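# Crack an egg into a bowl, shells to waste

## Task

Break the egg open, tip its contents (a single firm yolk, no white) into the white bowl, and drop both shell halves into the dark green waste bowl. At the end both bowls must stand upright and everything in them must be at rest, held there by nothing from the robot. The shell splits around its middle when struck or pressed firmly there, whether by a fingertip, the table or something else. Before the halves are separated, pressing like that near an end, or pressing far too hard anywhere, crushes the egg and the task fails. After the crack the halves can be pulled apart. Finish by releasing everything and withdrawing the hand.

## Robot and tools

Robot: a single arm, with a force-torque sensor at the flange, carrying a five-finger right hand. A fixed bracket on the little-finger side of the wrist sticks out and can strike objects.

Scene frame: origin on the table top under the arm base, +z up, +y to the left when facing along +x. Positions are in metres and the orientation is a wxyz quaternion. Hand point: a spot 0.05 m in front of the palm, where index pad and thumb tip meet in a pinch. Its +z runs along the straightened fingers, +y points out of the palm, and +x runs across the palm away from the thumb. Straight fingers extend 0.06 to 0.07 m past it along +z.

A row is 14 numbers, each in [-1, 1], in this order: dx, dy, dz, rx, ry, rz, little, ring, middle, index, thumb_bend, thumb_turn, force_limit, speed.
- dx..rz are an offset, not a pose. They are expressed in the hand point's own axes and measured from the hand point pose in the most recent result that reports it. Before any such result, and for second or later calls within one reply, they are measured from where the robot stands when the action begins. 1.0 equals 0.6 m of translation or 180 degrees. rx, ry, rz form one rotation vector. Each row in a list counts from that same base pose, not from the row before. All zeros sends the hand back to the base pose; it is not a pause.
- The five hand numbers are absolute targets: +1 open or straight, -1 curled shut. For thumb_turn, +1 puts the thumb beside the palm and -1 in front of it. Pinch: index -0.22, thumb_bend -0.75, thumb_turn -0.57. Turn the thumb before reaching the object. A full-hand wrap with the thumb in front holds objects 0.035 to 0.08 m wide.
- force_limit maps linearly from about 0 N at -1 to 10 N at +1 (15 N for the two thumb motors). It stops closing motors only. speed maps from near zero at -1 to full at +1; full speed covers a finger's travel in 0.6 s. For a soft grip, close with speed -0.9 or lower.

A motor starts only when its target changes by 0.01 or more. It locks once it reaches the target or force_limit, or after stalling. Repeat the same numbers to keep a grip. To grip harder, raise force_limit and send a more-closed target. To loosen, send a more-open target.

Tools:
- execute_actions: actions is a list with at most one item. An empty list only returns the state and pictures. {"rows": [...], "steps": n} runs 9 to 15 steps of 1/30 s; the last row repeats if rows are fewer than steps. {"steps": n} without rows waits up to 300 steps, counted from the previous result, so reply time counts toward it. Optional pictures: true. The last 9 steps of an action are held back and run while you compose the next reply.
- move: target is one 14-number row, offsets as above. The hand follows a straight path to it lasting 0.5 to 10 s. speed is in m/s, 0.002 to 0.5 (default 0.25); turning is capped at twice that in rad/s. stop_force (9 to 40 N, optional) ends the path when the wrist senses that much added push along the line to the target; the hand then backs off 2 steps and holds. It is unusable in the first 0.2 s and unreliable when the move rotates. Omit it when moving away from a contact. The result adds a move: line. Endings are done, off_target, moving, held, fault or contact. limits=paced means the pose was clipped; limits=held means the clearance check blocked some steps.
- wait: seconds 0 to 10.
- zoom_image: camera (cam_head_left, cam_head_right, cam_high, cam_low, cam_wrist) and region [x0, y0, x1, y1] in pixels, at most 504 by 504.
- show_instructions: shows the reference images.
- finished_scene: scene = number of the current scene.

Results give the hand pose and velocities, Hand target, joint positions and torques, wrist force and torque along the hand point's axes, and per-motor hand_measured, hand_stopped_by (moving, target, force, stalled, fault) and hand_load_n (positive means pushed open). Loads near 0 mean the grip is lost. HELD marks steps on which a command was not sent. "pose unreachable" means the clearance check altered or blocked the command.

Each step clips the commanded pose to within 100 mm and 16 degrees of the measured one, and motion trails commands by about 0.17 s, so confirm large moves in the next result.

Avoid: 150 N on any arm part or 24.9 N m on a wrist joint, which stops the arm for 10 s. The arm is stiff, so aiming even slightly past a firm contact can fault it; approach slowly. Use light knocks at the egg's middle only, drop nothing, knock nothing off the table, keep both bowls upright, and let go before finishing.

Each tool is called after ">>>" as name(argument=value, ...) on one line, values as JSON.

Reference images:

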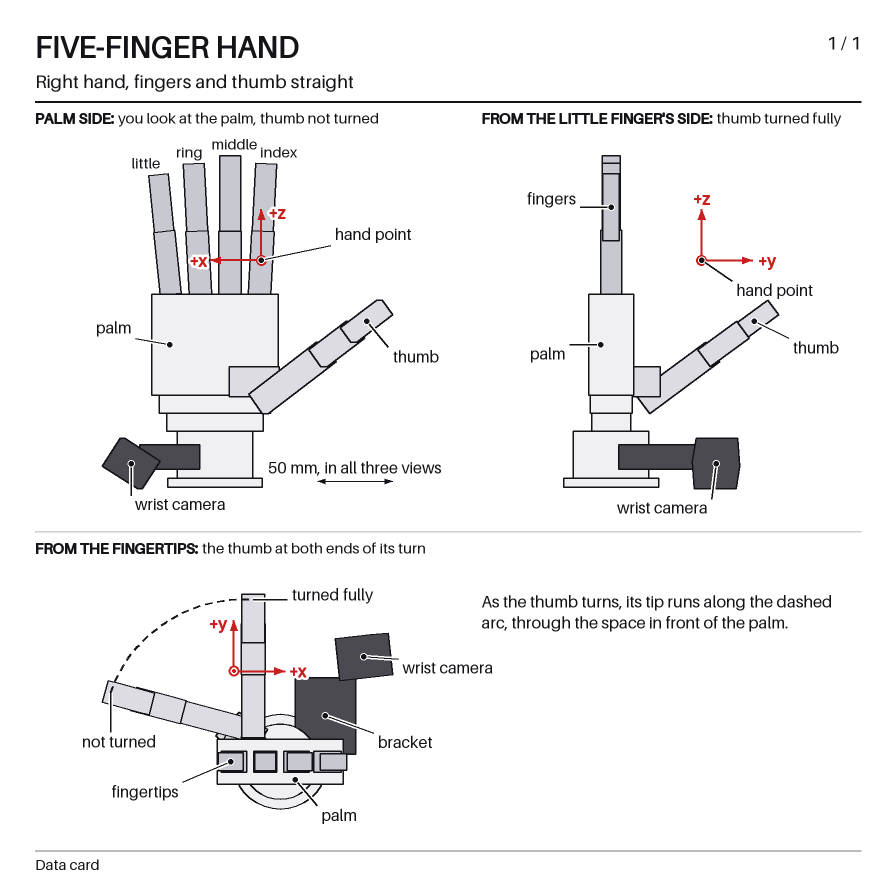

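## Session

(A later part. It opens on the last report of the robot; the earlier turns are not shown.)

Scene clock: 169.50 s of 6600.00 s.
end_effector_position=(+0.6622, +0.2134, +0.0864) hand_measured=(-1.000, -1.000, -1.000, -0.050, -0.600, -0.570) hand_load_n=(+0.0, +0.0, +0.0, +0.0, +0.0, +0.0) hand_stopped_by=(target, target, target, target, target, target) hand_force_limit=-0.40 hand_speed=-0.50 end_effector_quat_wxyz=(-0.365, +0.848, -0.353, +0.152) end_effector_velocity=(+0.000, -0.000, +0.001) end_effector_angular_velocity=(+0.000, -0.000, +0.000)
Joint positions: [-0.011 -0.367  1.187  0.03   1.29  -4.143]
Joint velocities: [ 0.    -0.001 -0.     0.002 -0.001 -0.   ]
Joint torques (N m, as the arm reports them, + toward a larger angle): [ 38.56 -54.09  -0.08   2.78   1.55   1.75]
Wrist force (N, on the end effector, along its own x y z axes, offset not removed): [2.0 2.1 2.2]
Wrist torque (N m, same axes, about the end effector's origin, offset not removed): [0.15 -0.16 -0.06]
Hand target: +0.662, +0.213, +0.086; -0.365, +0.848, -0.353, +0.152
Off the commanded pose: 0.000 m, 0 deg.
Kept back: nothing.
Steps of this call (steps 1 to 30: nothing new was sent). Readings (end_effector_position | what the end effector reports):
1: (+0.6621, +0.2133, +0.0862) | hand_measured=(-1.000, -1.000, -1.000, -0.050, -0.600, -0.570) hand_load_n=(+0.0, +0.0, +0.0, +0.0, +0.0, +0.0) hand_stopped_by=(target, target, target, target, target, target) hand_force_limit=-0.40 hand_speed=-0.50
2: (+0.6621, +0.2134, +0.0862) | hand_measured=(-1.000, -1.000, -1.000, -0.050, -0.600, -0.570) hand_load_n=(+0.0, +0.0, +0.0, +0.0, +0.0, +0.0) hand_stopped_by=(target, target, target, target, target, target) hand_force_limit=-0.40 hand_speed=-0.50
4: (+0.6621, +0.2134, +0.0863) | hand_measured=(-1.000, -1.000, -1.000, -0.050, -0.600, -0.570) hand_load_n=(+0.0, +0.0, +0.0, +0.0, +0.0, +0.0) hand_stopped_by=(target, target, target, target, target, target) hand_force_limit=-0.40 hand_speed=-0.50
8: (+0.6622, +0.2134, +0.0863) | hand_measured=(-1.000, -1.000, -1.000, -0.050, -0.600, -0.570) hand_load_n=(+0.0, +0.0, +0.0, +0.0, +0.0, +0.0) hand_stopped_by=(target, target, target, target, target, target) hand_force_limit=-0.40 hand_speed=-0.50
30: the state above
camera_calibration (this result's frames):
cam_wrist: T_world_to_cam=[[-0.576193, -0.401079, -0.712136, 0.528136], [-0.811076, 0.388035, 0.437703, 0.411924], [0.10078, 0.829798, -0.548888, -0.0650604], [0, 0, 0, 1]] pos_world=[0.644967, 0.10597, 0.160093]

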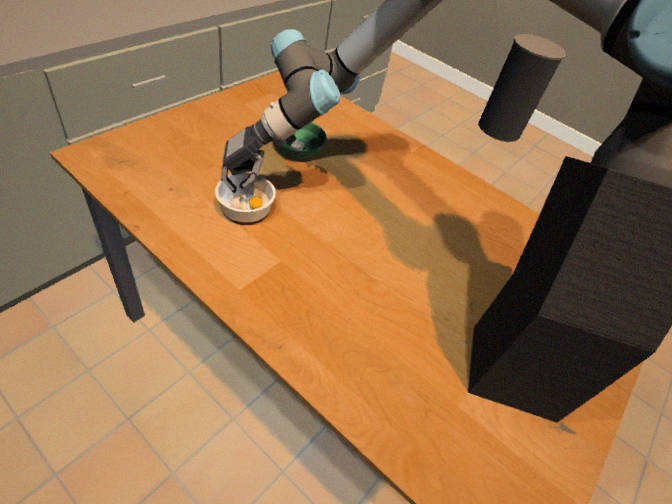

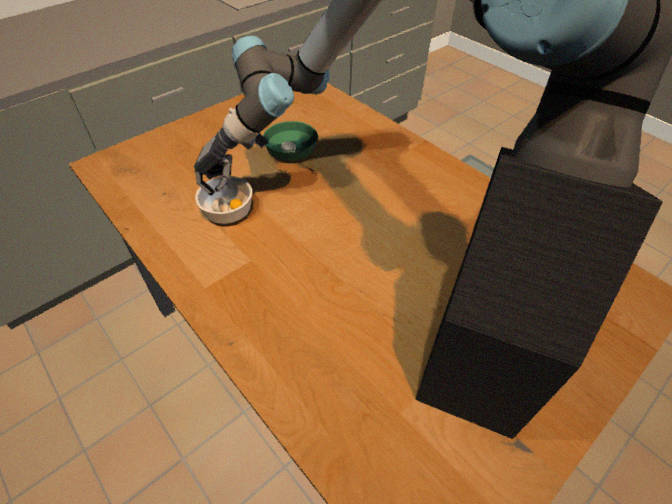

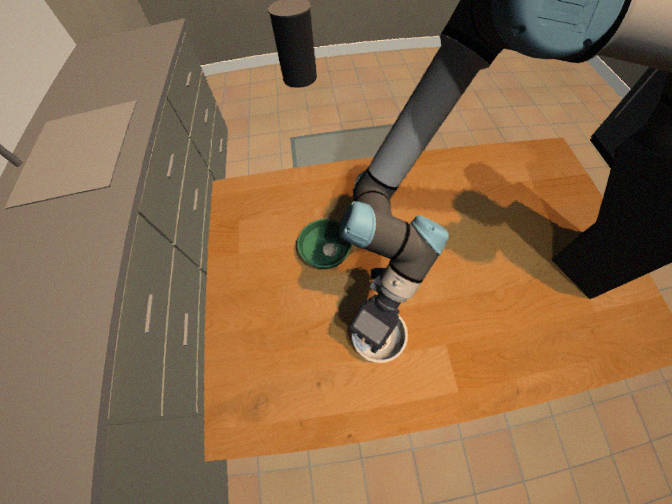

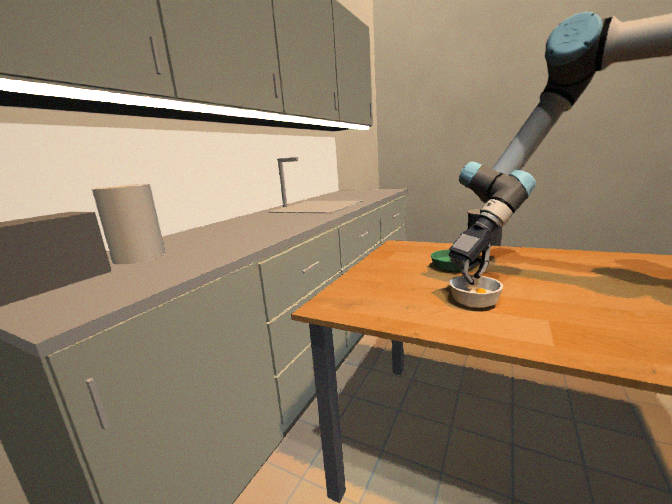

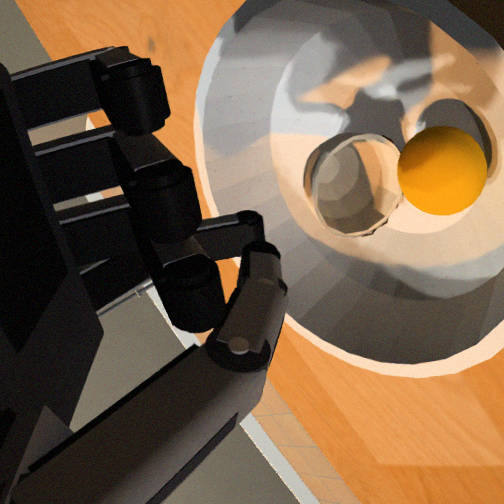

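>>> move(target=[0.007,0.025,0.024,0.1,0,0,-1,-1,-1,0.2,-0.45,-0.57,-0.4,-0.5], speed=0.1)

>>> move(target=[0,0.03,0.014,0,0,0,-1,-1,-1,0.2,-0.45,-0.57,-0.4,-0.5], speed=0.012, stop_force=9)

>>> zoom_image(camera="cam_head_left", region=[190,140,300,240])

Scene clock: 171.97 s of 6600.00 s.
end_effector_position=(+0.6652, +0.2106, +0.0656) hand_measured=(-1.000, -1.000, -1.000, +0.200, -0.450, -0.570) hand_load_n=(+0.0, +0.0, +0.0, +0.0, +0.0, +0.0) hand_stopped_by=(target, target, target, target, target, target) hand_force_limit=-0.40 hand_speed=-0.50 end_effector_quat_wxyz=(-0.493, +0.781, -0.325, +0.206) end_effector_velocity=(-0.001, +0.001, -0.002) end_effector_angular_velocity=(+0.009, -0.007, -0.000)
Joint positions: [-0.146 -0.34   1.299 -0.246  0.927 -4.168]
Joint velocities: [-0.005  0.005  0.001 -0.01  -0.013  0.002]
Joint torques (N m, as the arm reports them, + toward a larger angle): [ 11.86 -38.7    3.23   0.29  -3.51   1.8 ]
Wrist force (N, on the end effector, along its own x y z axes, offset not removed): [1.3 0.0 0.4]
Wrist torque (N m, same axes, about the end effector's origin, offset not removed): [0.08 -0.39 -0.06]
Hand target: +0.665, +0.211, +0.066; -0.493, +0.780, -0.325, +0.206
Off the commanded pose: 0.000 m, 0 deg.
Kept back: nothing.
move: done
camera_calibration (this result's frames):
cam_wrist: T_world_to_cam=[[-0.396781, -0.223249, -0.890351, 0.368896], [-0.896307, 0.303448, 0.323347, 0.506568], [0.197989, 0.926326, -0.320502, -0.174374], [0, 0, 0, 1]] pos_world=[0.634935, 0.0901653, 0.108762]

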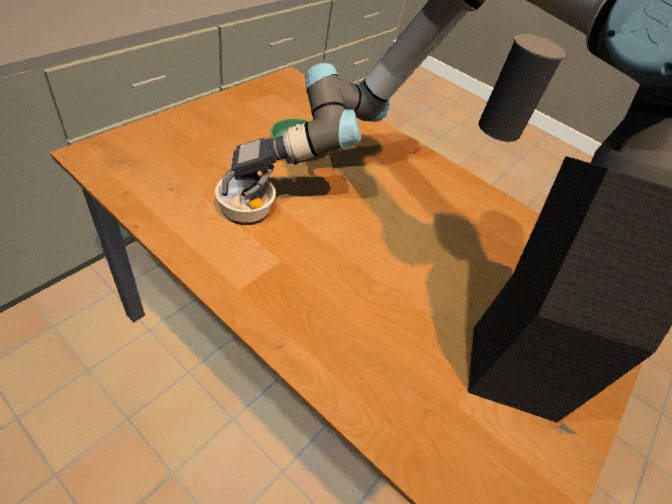

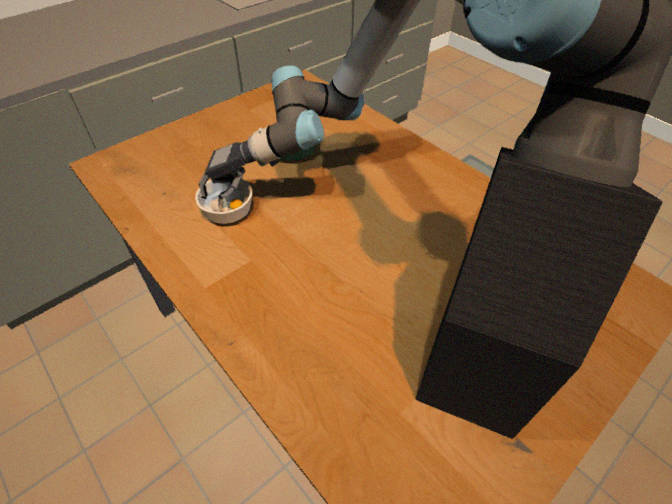

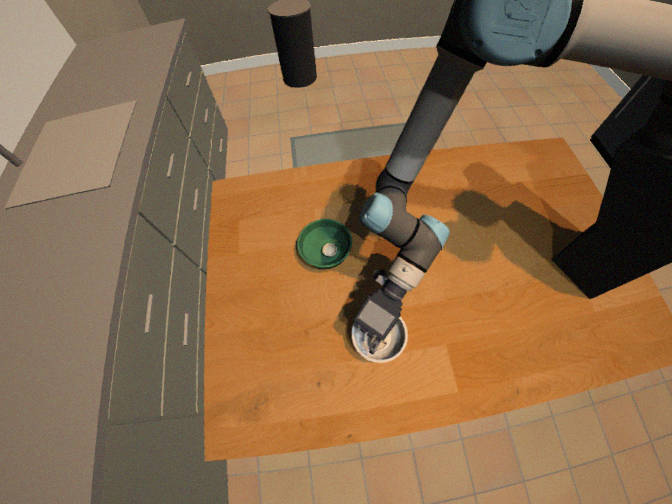

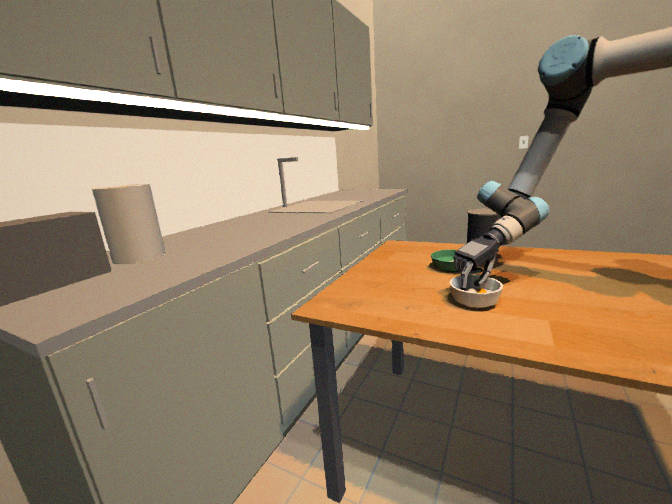

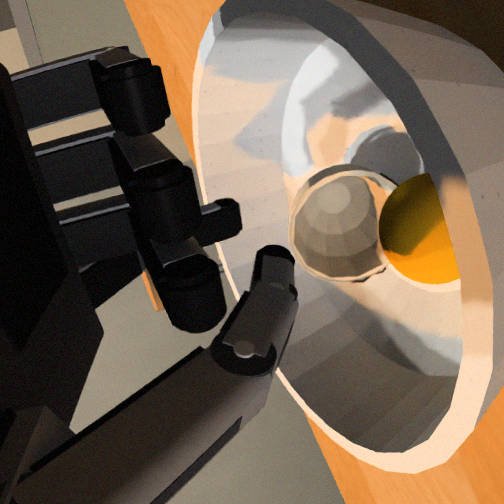

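Scene clock: 173.83 s of 6600.00 s.
end_effector_position=(+0.6651, +0.2105, +0.0461) hand_measured=(-1.000, -1.000, -1.000, +0.200, -0.450, -0.570) hand_load_n=(+0.0, +0.0, +0.0, +0.0, +0.0, +0.0) hand_stopped_by=(target, target, target, target, target, target) hand_force_limit=-0.40 hand_speed=-0.50 end_effector_quat_wxyz=(-0.493, +0.781, -0.325, +0.206) end_effector_velocity=(+0.000, +0.000, -0.002) end_effector_angular_velocity=(+0.000, -0.001, +0.000)
Joint positions: [-0.159 -0.298  1.26  -0.242  0.918 -4.178]
Joint velocities: [-0.002  0.006 -0.006 -0.    -0.002 -0.002]
Joint torques (N m, as the arm reports them, + toward a larger angle): [ 10.27 -37.    -8.33   2.73  -3.2   -1.55]
Wrist force (N, on the end effector, along its own x y z axes, offset not removed): [3.2 2.8 -1.5]
Wrist torque (N m, same axes, about the end effector's origin, offset not removed): [0.43 -0.26 0.16]
Hand target: +0.665, +0.210, +0.046; -0.493, +0.781, -0.325, +0.206
Off the commanded pose: 0.000 m, 0 deg.
Kept back: nothing.
move: done
camera_calibration (this result's frames):
cam_wrist: T_world_to_cam=[[-0.396786, -0.223266, -0.890344, 0.351394], [-0.896305, 0.303455, 0.323347, 0.512796], [0.197987, 0.926319, -0.320521, -0.180542], [0, 0, 0, 1]] pos_world=[0.634794, 0.0900832, 0.0891832]

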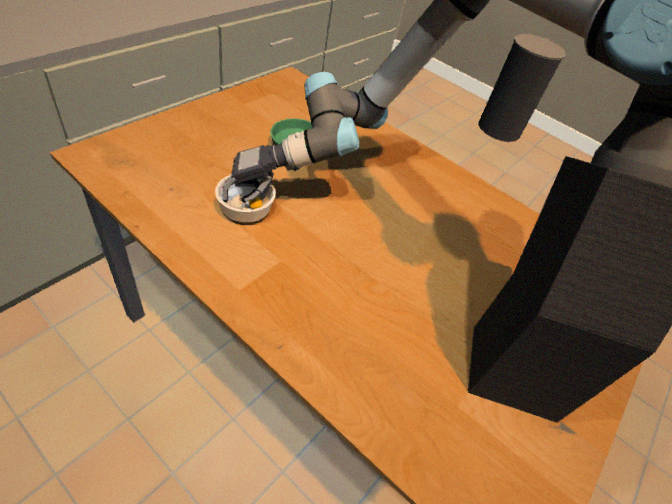

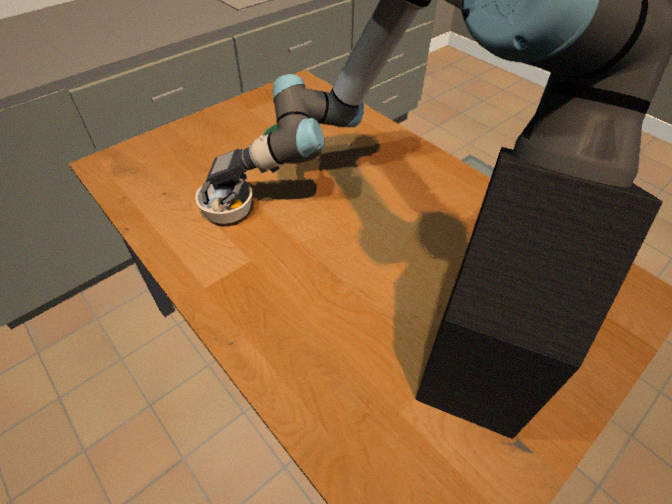

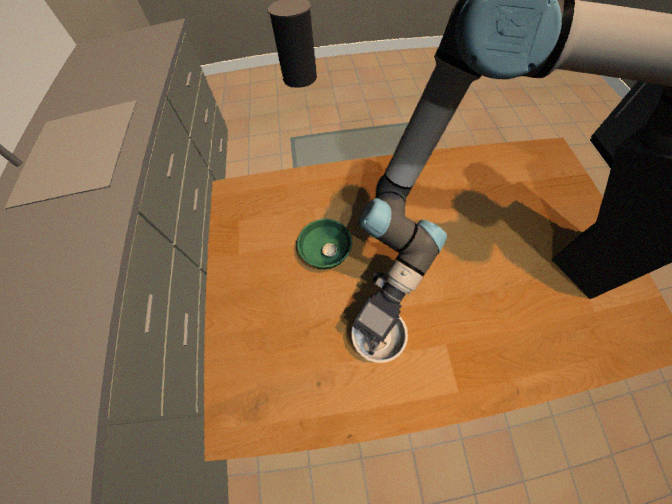

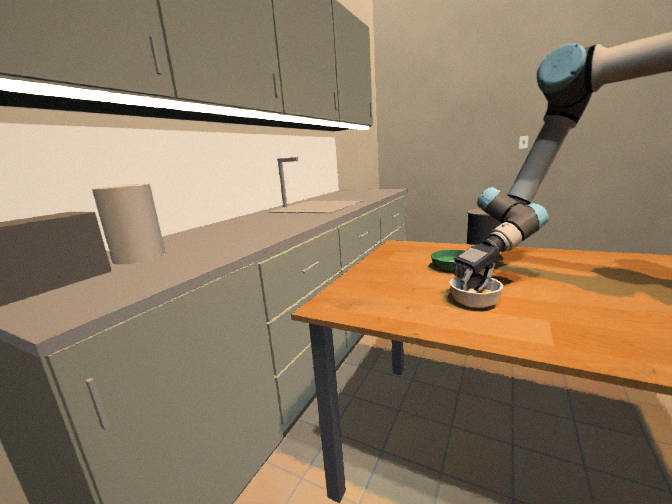

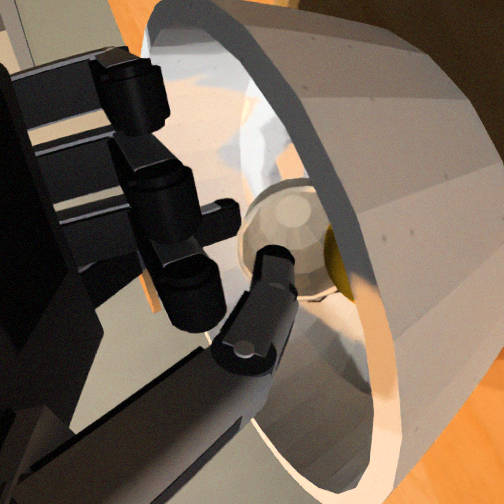

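Region (190, 140, 300, 240) of cam_head_left's 672x504 image, scaled by 4.582, with more detail than that image has; it fills the top 458 rows of this view, and the rest is white.

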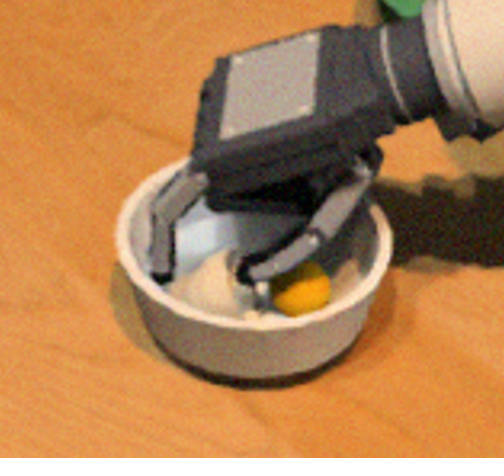

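>>> move(target=[0,0.004,0.022,0,0,0,-1,-1,-1,0.1,-0.45,-0.57,-0.4,-0.9], speed=0.012, stop_force=9)

>>> move(target=[0,0,0,0,0,0,-1,-1,-1,-0.35,-0.68,-0.57,0.2,-0.85])

>>> move(target=[0,-0.12,-0.057,0,0,0,-1,-1,-1,-0.35,-0.68,-0.57,0.2,-0.85], speed=0.06)

Scene clock: 175.63 s of 6600.00 s.
end_effector_position=(+0.6727, +0.2180, +0.0384) hand_measured=(-1.000, -1.000, -1.000, +0.100, -0.450, -0.570) hand_load_n=(-0.5, +0.0, +0.0, +0.0, +0.0, +0.0) hand_stopped_by=(target, target, target, target, target, target) hand_force_limit=-0.40 hand_speed=-0.90 end_effector_quat_wxyz=(-0.493, +0.781, -0.325, +0.206) end_effector_velocity=(+0.002, +0.001, -0.001) end_effector_angular_velocity=(-0.000, -0.001, -0.000)
Joint positions: [-0.148 -0.269  1.214 -0.231  0.926 -4.169]
Joint velocities: [ 0.002  0.006 -0.01   0.002  0.001  0.002]
Joint torques (N m, as the arm reports them, + toward a larger angle): [ 35.09 -33.53  -9.51   3.2    2.11   2.11]
Wrist force (N, on the end effector, along its own x y z axes, offset not removed): [1.5 -6.8 -1.2]
Wrist torque (N m, same axes, about the end effector's origin, offset not removed): [-0.24 0.37 -0.51]
Hand target: +0.673, +0.218, +0.038; -0.493, +0.781, -0.325, +0.206
Off the commanded pose: 0.000 m, 0 deg.
Kept back: nothing.
move: done
camera_calibration (this result's frames):
cam_wrist: T_world_to_cam=[[-0.396635, -0.22327, -0.890411, 0.349193], [-0.896353, 0.303489, 0.323182, 0.519832], [0.198073, 0.926307, -0.320503, -0.191512], [0, 0, 0, 1]] pos_world=[0.642388, 0.0976004, 0.0815448]

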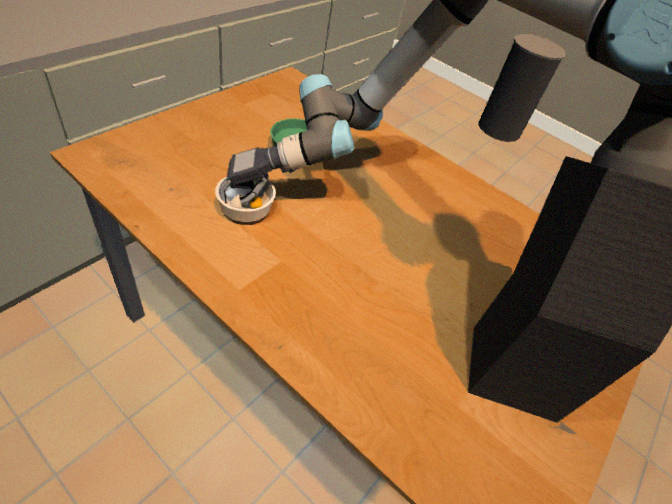

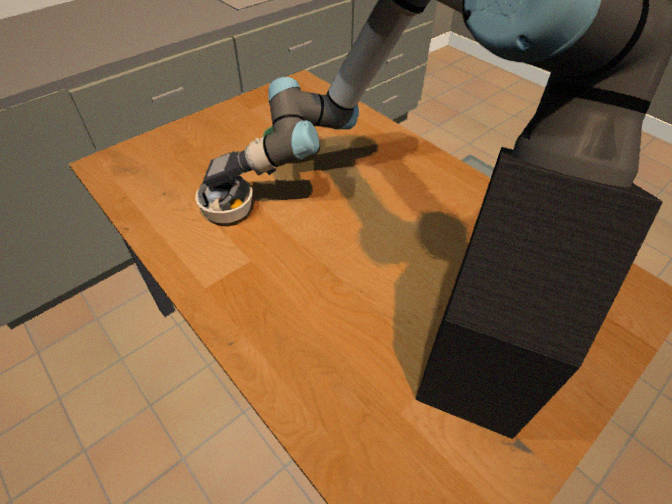

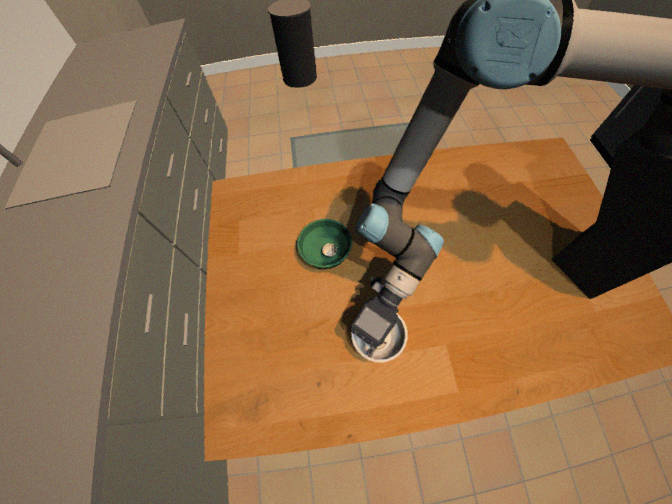

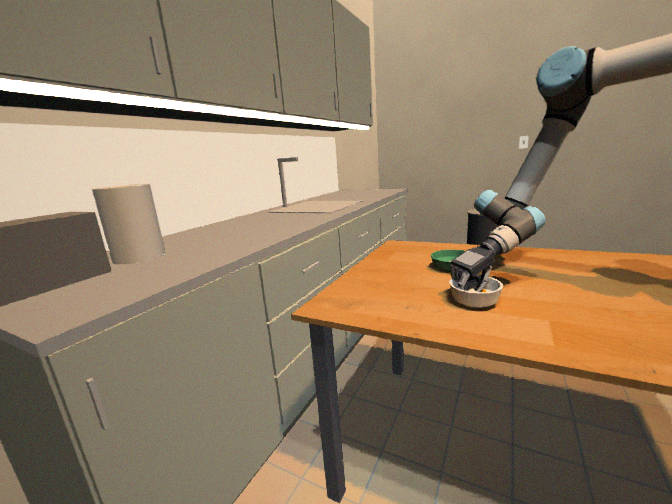

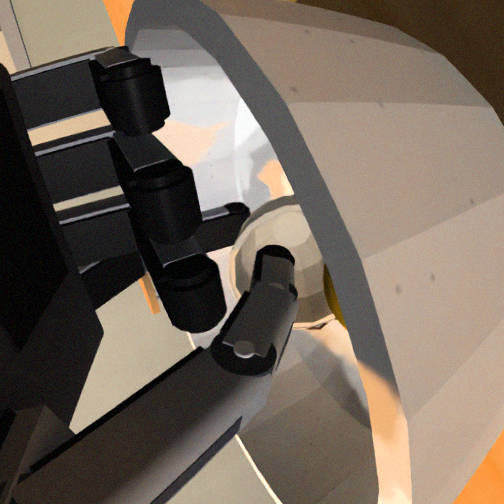

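Scene clock: 177.33 s of 6600.00 s.
end_effector_position=(+0.6727, +0.2180, +0.0384) hand_measured=(-1.000, -1.000, -1.000, -0.196, -0.670, -0.570) hand_load_n=(+0.0, +0.0, +0.0, +7.5, +6.0, +0.0) hand_stopped_by=(target, target, target, force, stalled, target) hand_force_limit=0.20 hand_speed=-0.85 end_effector_quat_wxyz=(-0.493, +0.781, -0.325, +0.206) end_effector_velocity=(+0.000, -0.000, -0.001) end_effector_angular_velocity=(-0.002, +0.000, -0.002)
Joint positions: [-0.148 -0.269  1.214 -0.231  0.926 -4.169]
Joint velocities: [-0.     0.001 -0.    -0.001  0.002  0.   ]
Joint torques (N m, as the arm reports them, + toward a larger angle): [  9.53 -47.98   3.5    0.96  -2.26  -1.22]
Wrist force (N, on the end effector, along its own x y z axes, offset not removed): [3.4 -4.7 1.3]
Wrist torque (N m, same axes, about the end effector's origin, offset not removed): [0.22 -0.19 -0.25]
Hand target: +0.673, +0.218, +0.038; -0.493, +0.781, -0.325, +0.206
Off the commanded pose: 0.000 m, 0 deg.
Kept back: nothing.
move: done
camera_calibration (this result's frames):
cam_wrist: T_world_to_cam=[[-0.396621, -0.223273, -0.890416, 0.349194], [-0.896362, 0.303469, 0.323174, 0.519835], [0.198058, 0.926313, -0.320496, -0.191515], [0, 0, 0, 1]] pos_world=[0.642389, 0.0976147, 0.0815516]

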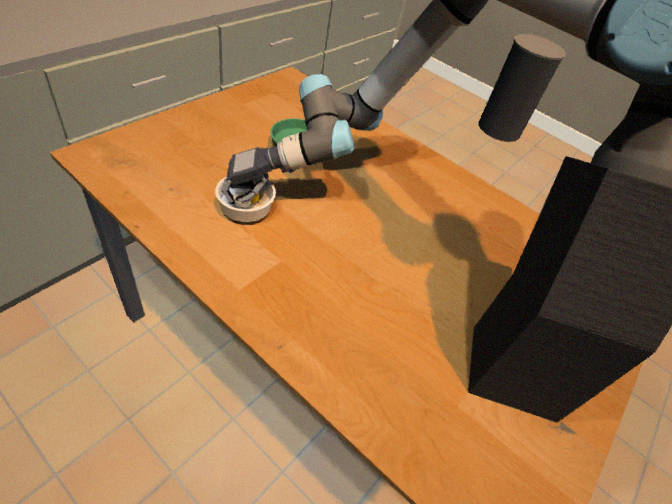

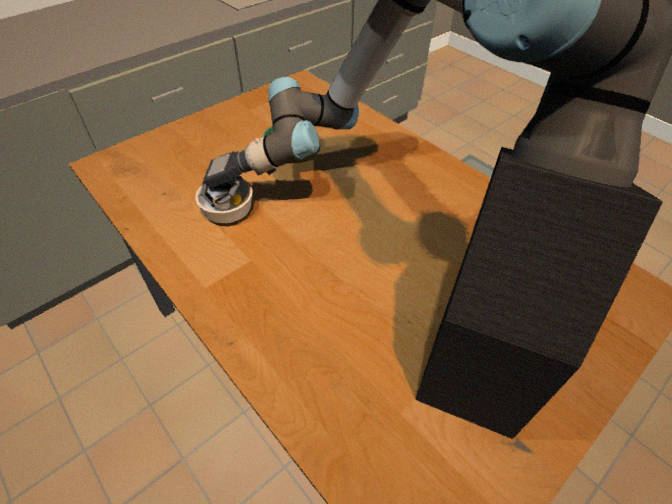

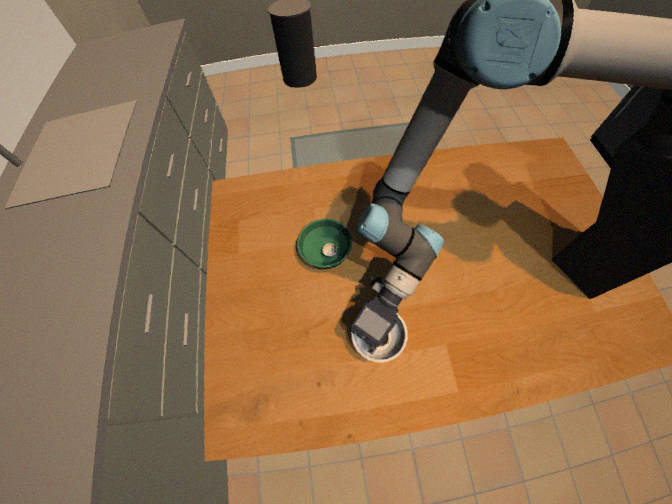

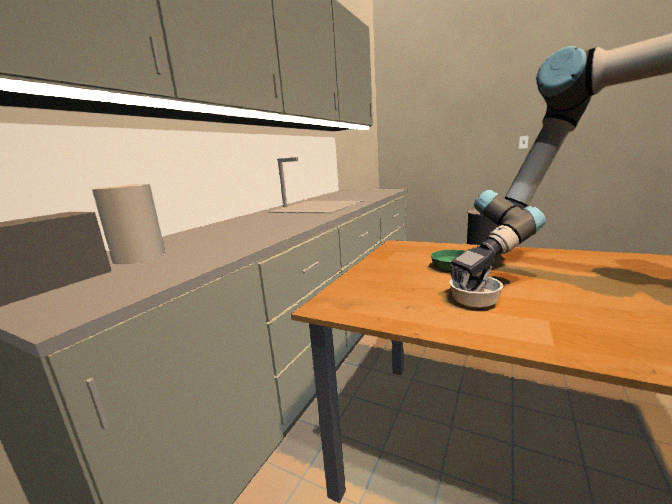

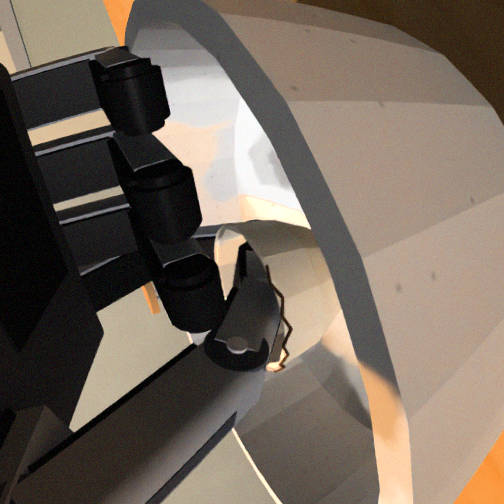

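Scene clock: 179.10 s of 6600.00 s.
end_effector_position=(+0.6728, +0.2180, +0.1179) hand_measured=(-1.000, -1.000, -1.000, -0.196, -0.670, -0.570) hand_load_n=(+0.0, +0.0, +0.0, +7.5, +6.0, +0.0) hand_stopped_by=(target, target, target, force, stalled, target) hand_force_limit=0.20 hand_speed=-0.85 end_effector_quat_wxyz=(-0.493, +0.781, -0.325, +0.206) end_effector_velocity=(-0.000, -0.000, +0.002) end_effector_angular_velocity=(-0.000, +0.000, -0.000)
Joint positions: [-0.096 -0.437  1.362 -0.235  0.965 -4.128]
Joint velocities: [ 0.001 -0.004  0.003  0.     0.001  0.001]
Joint torques (N m, as the arm reports them, + toward a larger angle): [ 36.67 -51.36   2.56   2.77   1.32   1.88]
Wrist force (N, on the end effector, along its own x y z axes, offset not removed): [2.2 1.7 3.1]
Wrist torque (N m, same axes, about the end effector's origin, offset not removed): [0.07 -0.59 0.44]
Hand target: +0.673, +0.218, +0.118; -0.493, +0.781, -0.325, +0.206
Off the commanded pose: 0.000 m, 0 deg.
Kept back: nothing.
move: done
camera_calibration (this result's frames):
cam_wrist: T_world_to_cam=[[-0.3966, -0.223198, -0.890444, 0.420012], [-0.89636, 0.303487, 0.323163, 0.494288], [0.198109, 0.926325, -0.320429, -0.166072], [0, 0, 0, 1]] pos_world=[0.642537, 0.0975723, 0.161048]

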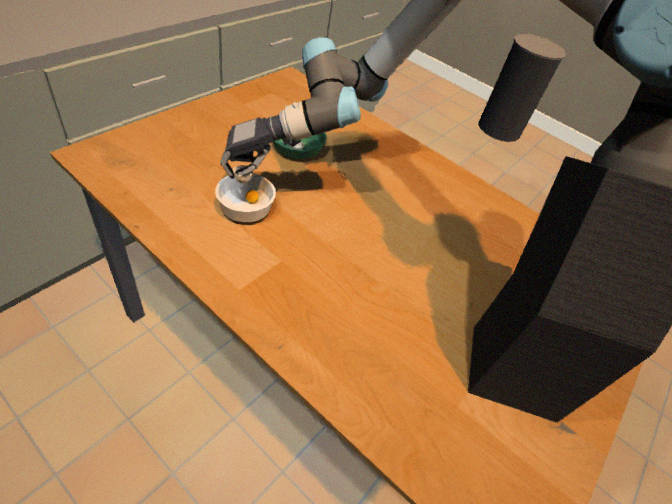

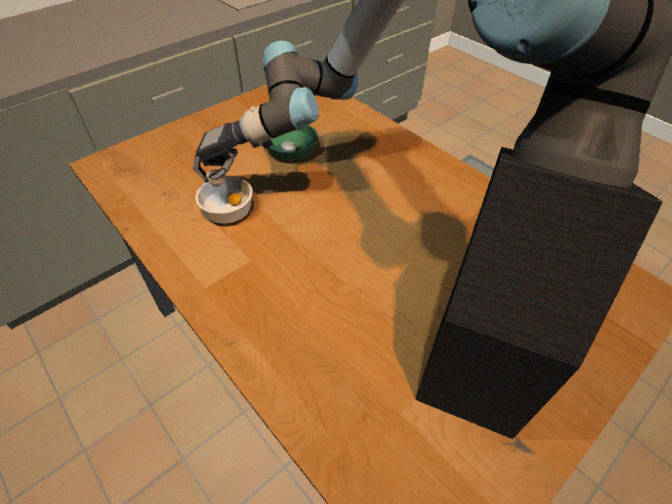

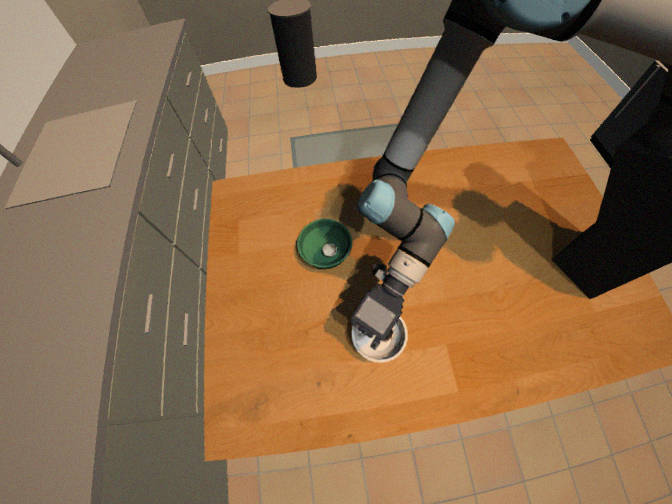

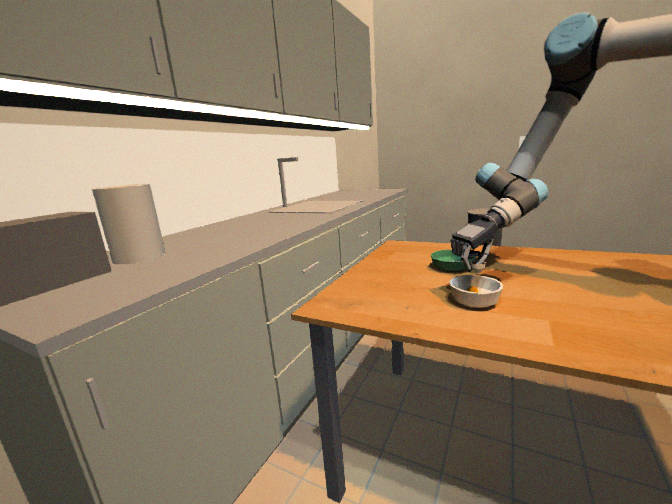

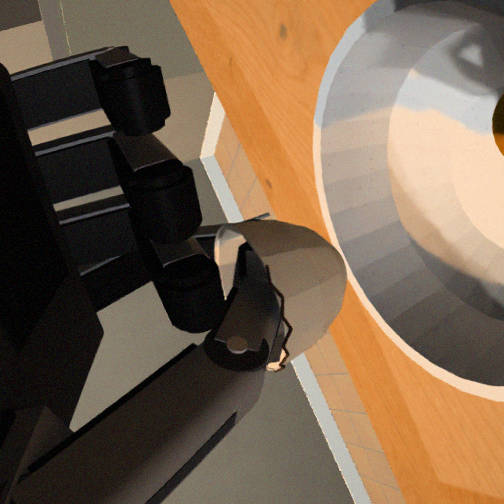

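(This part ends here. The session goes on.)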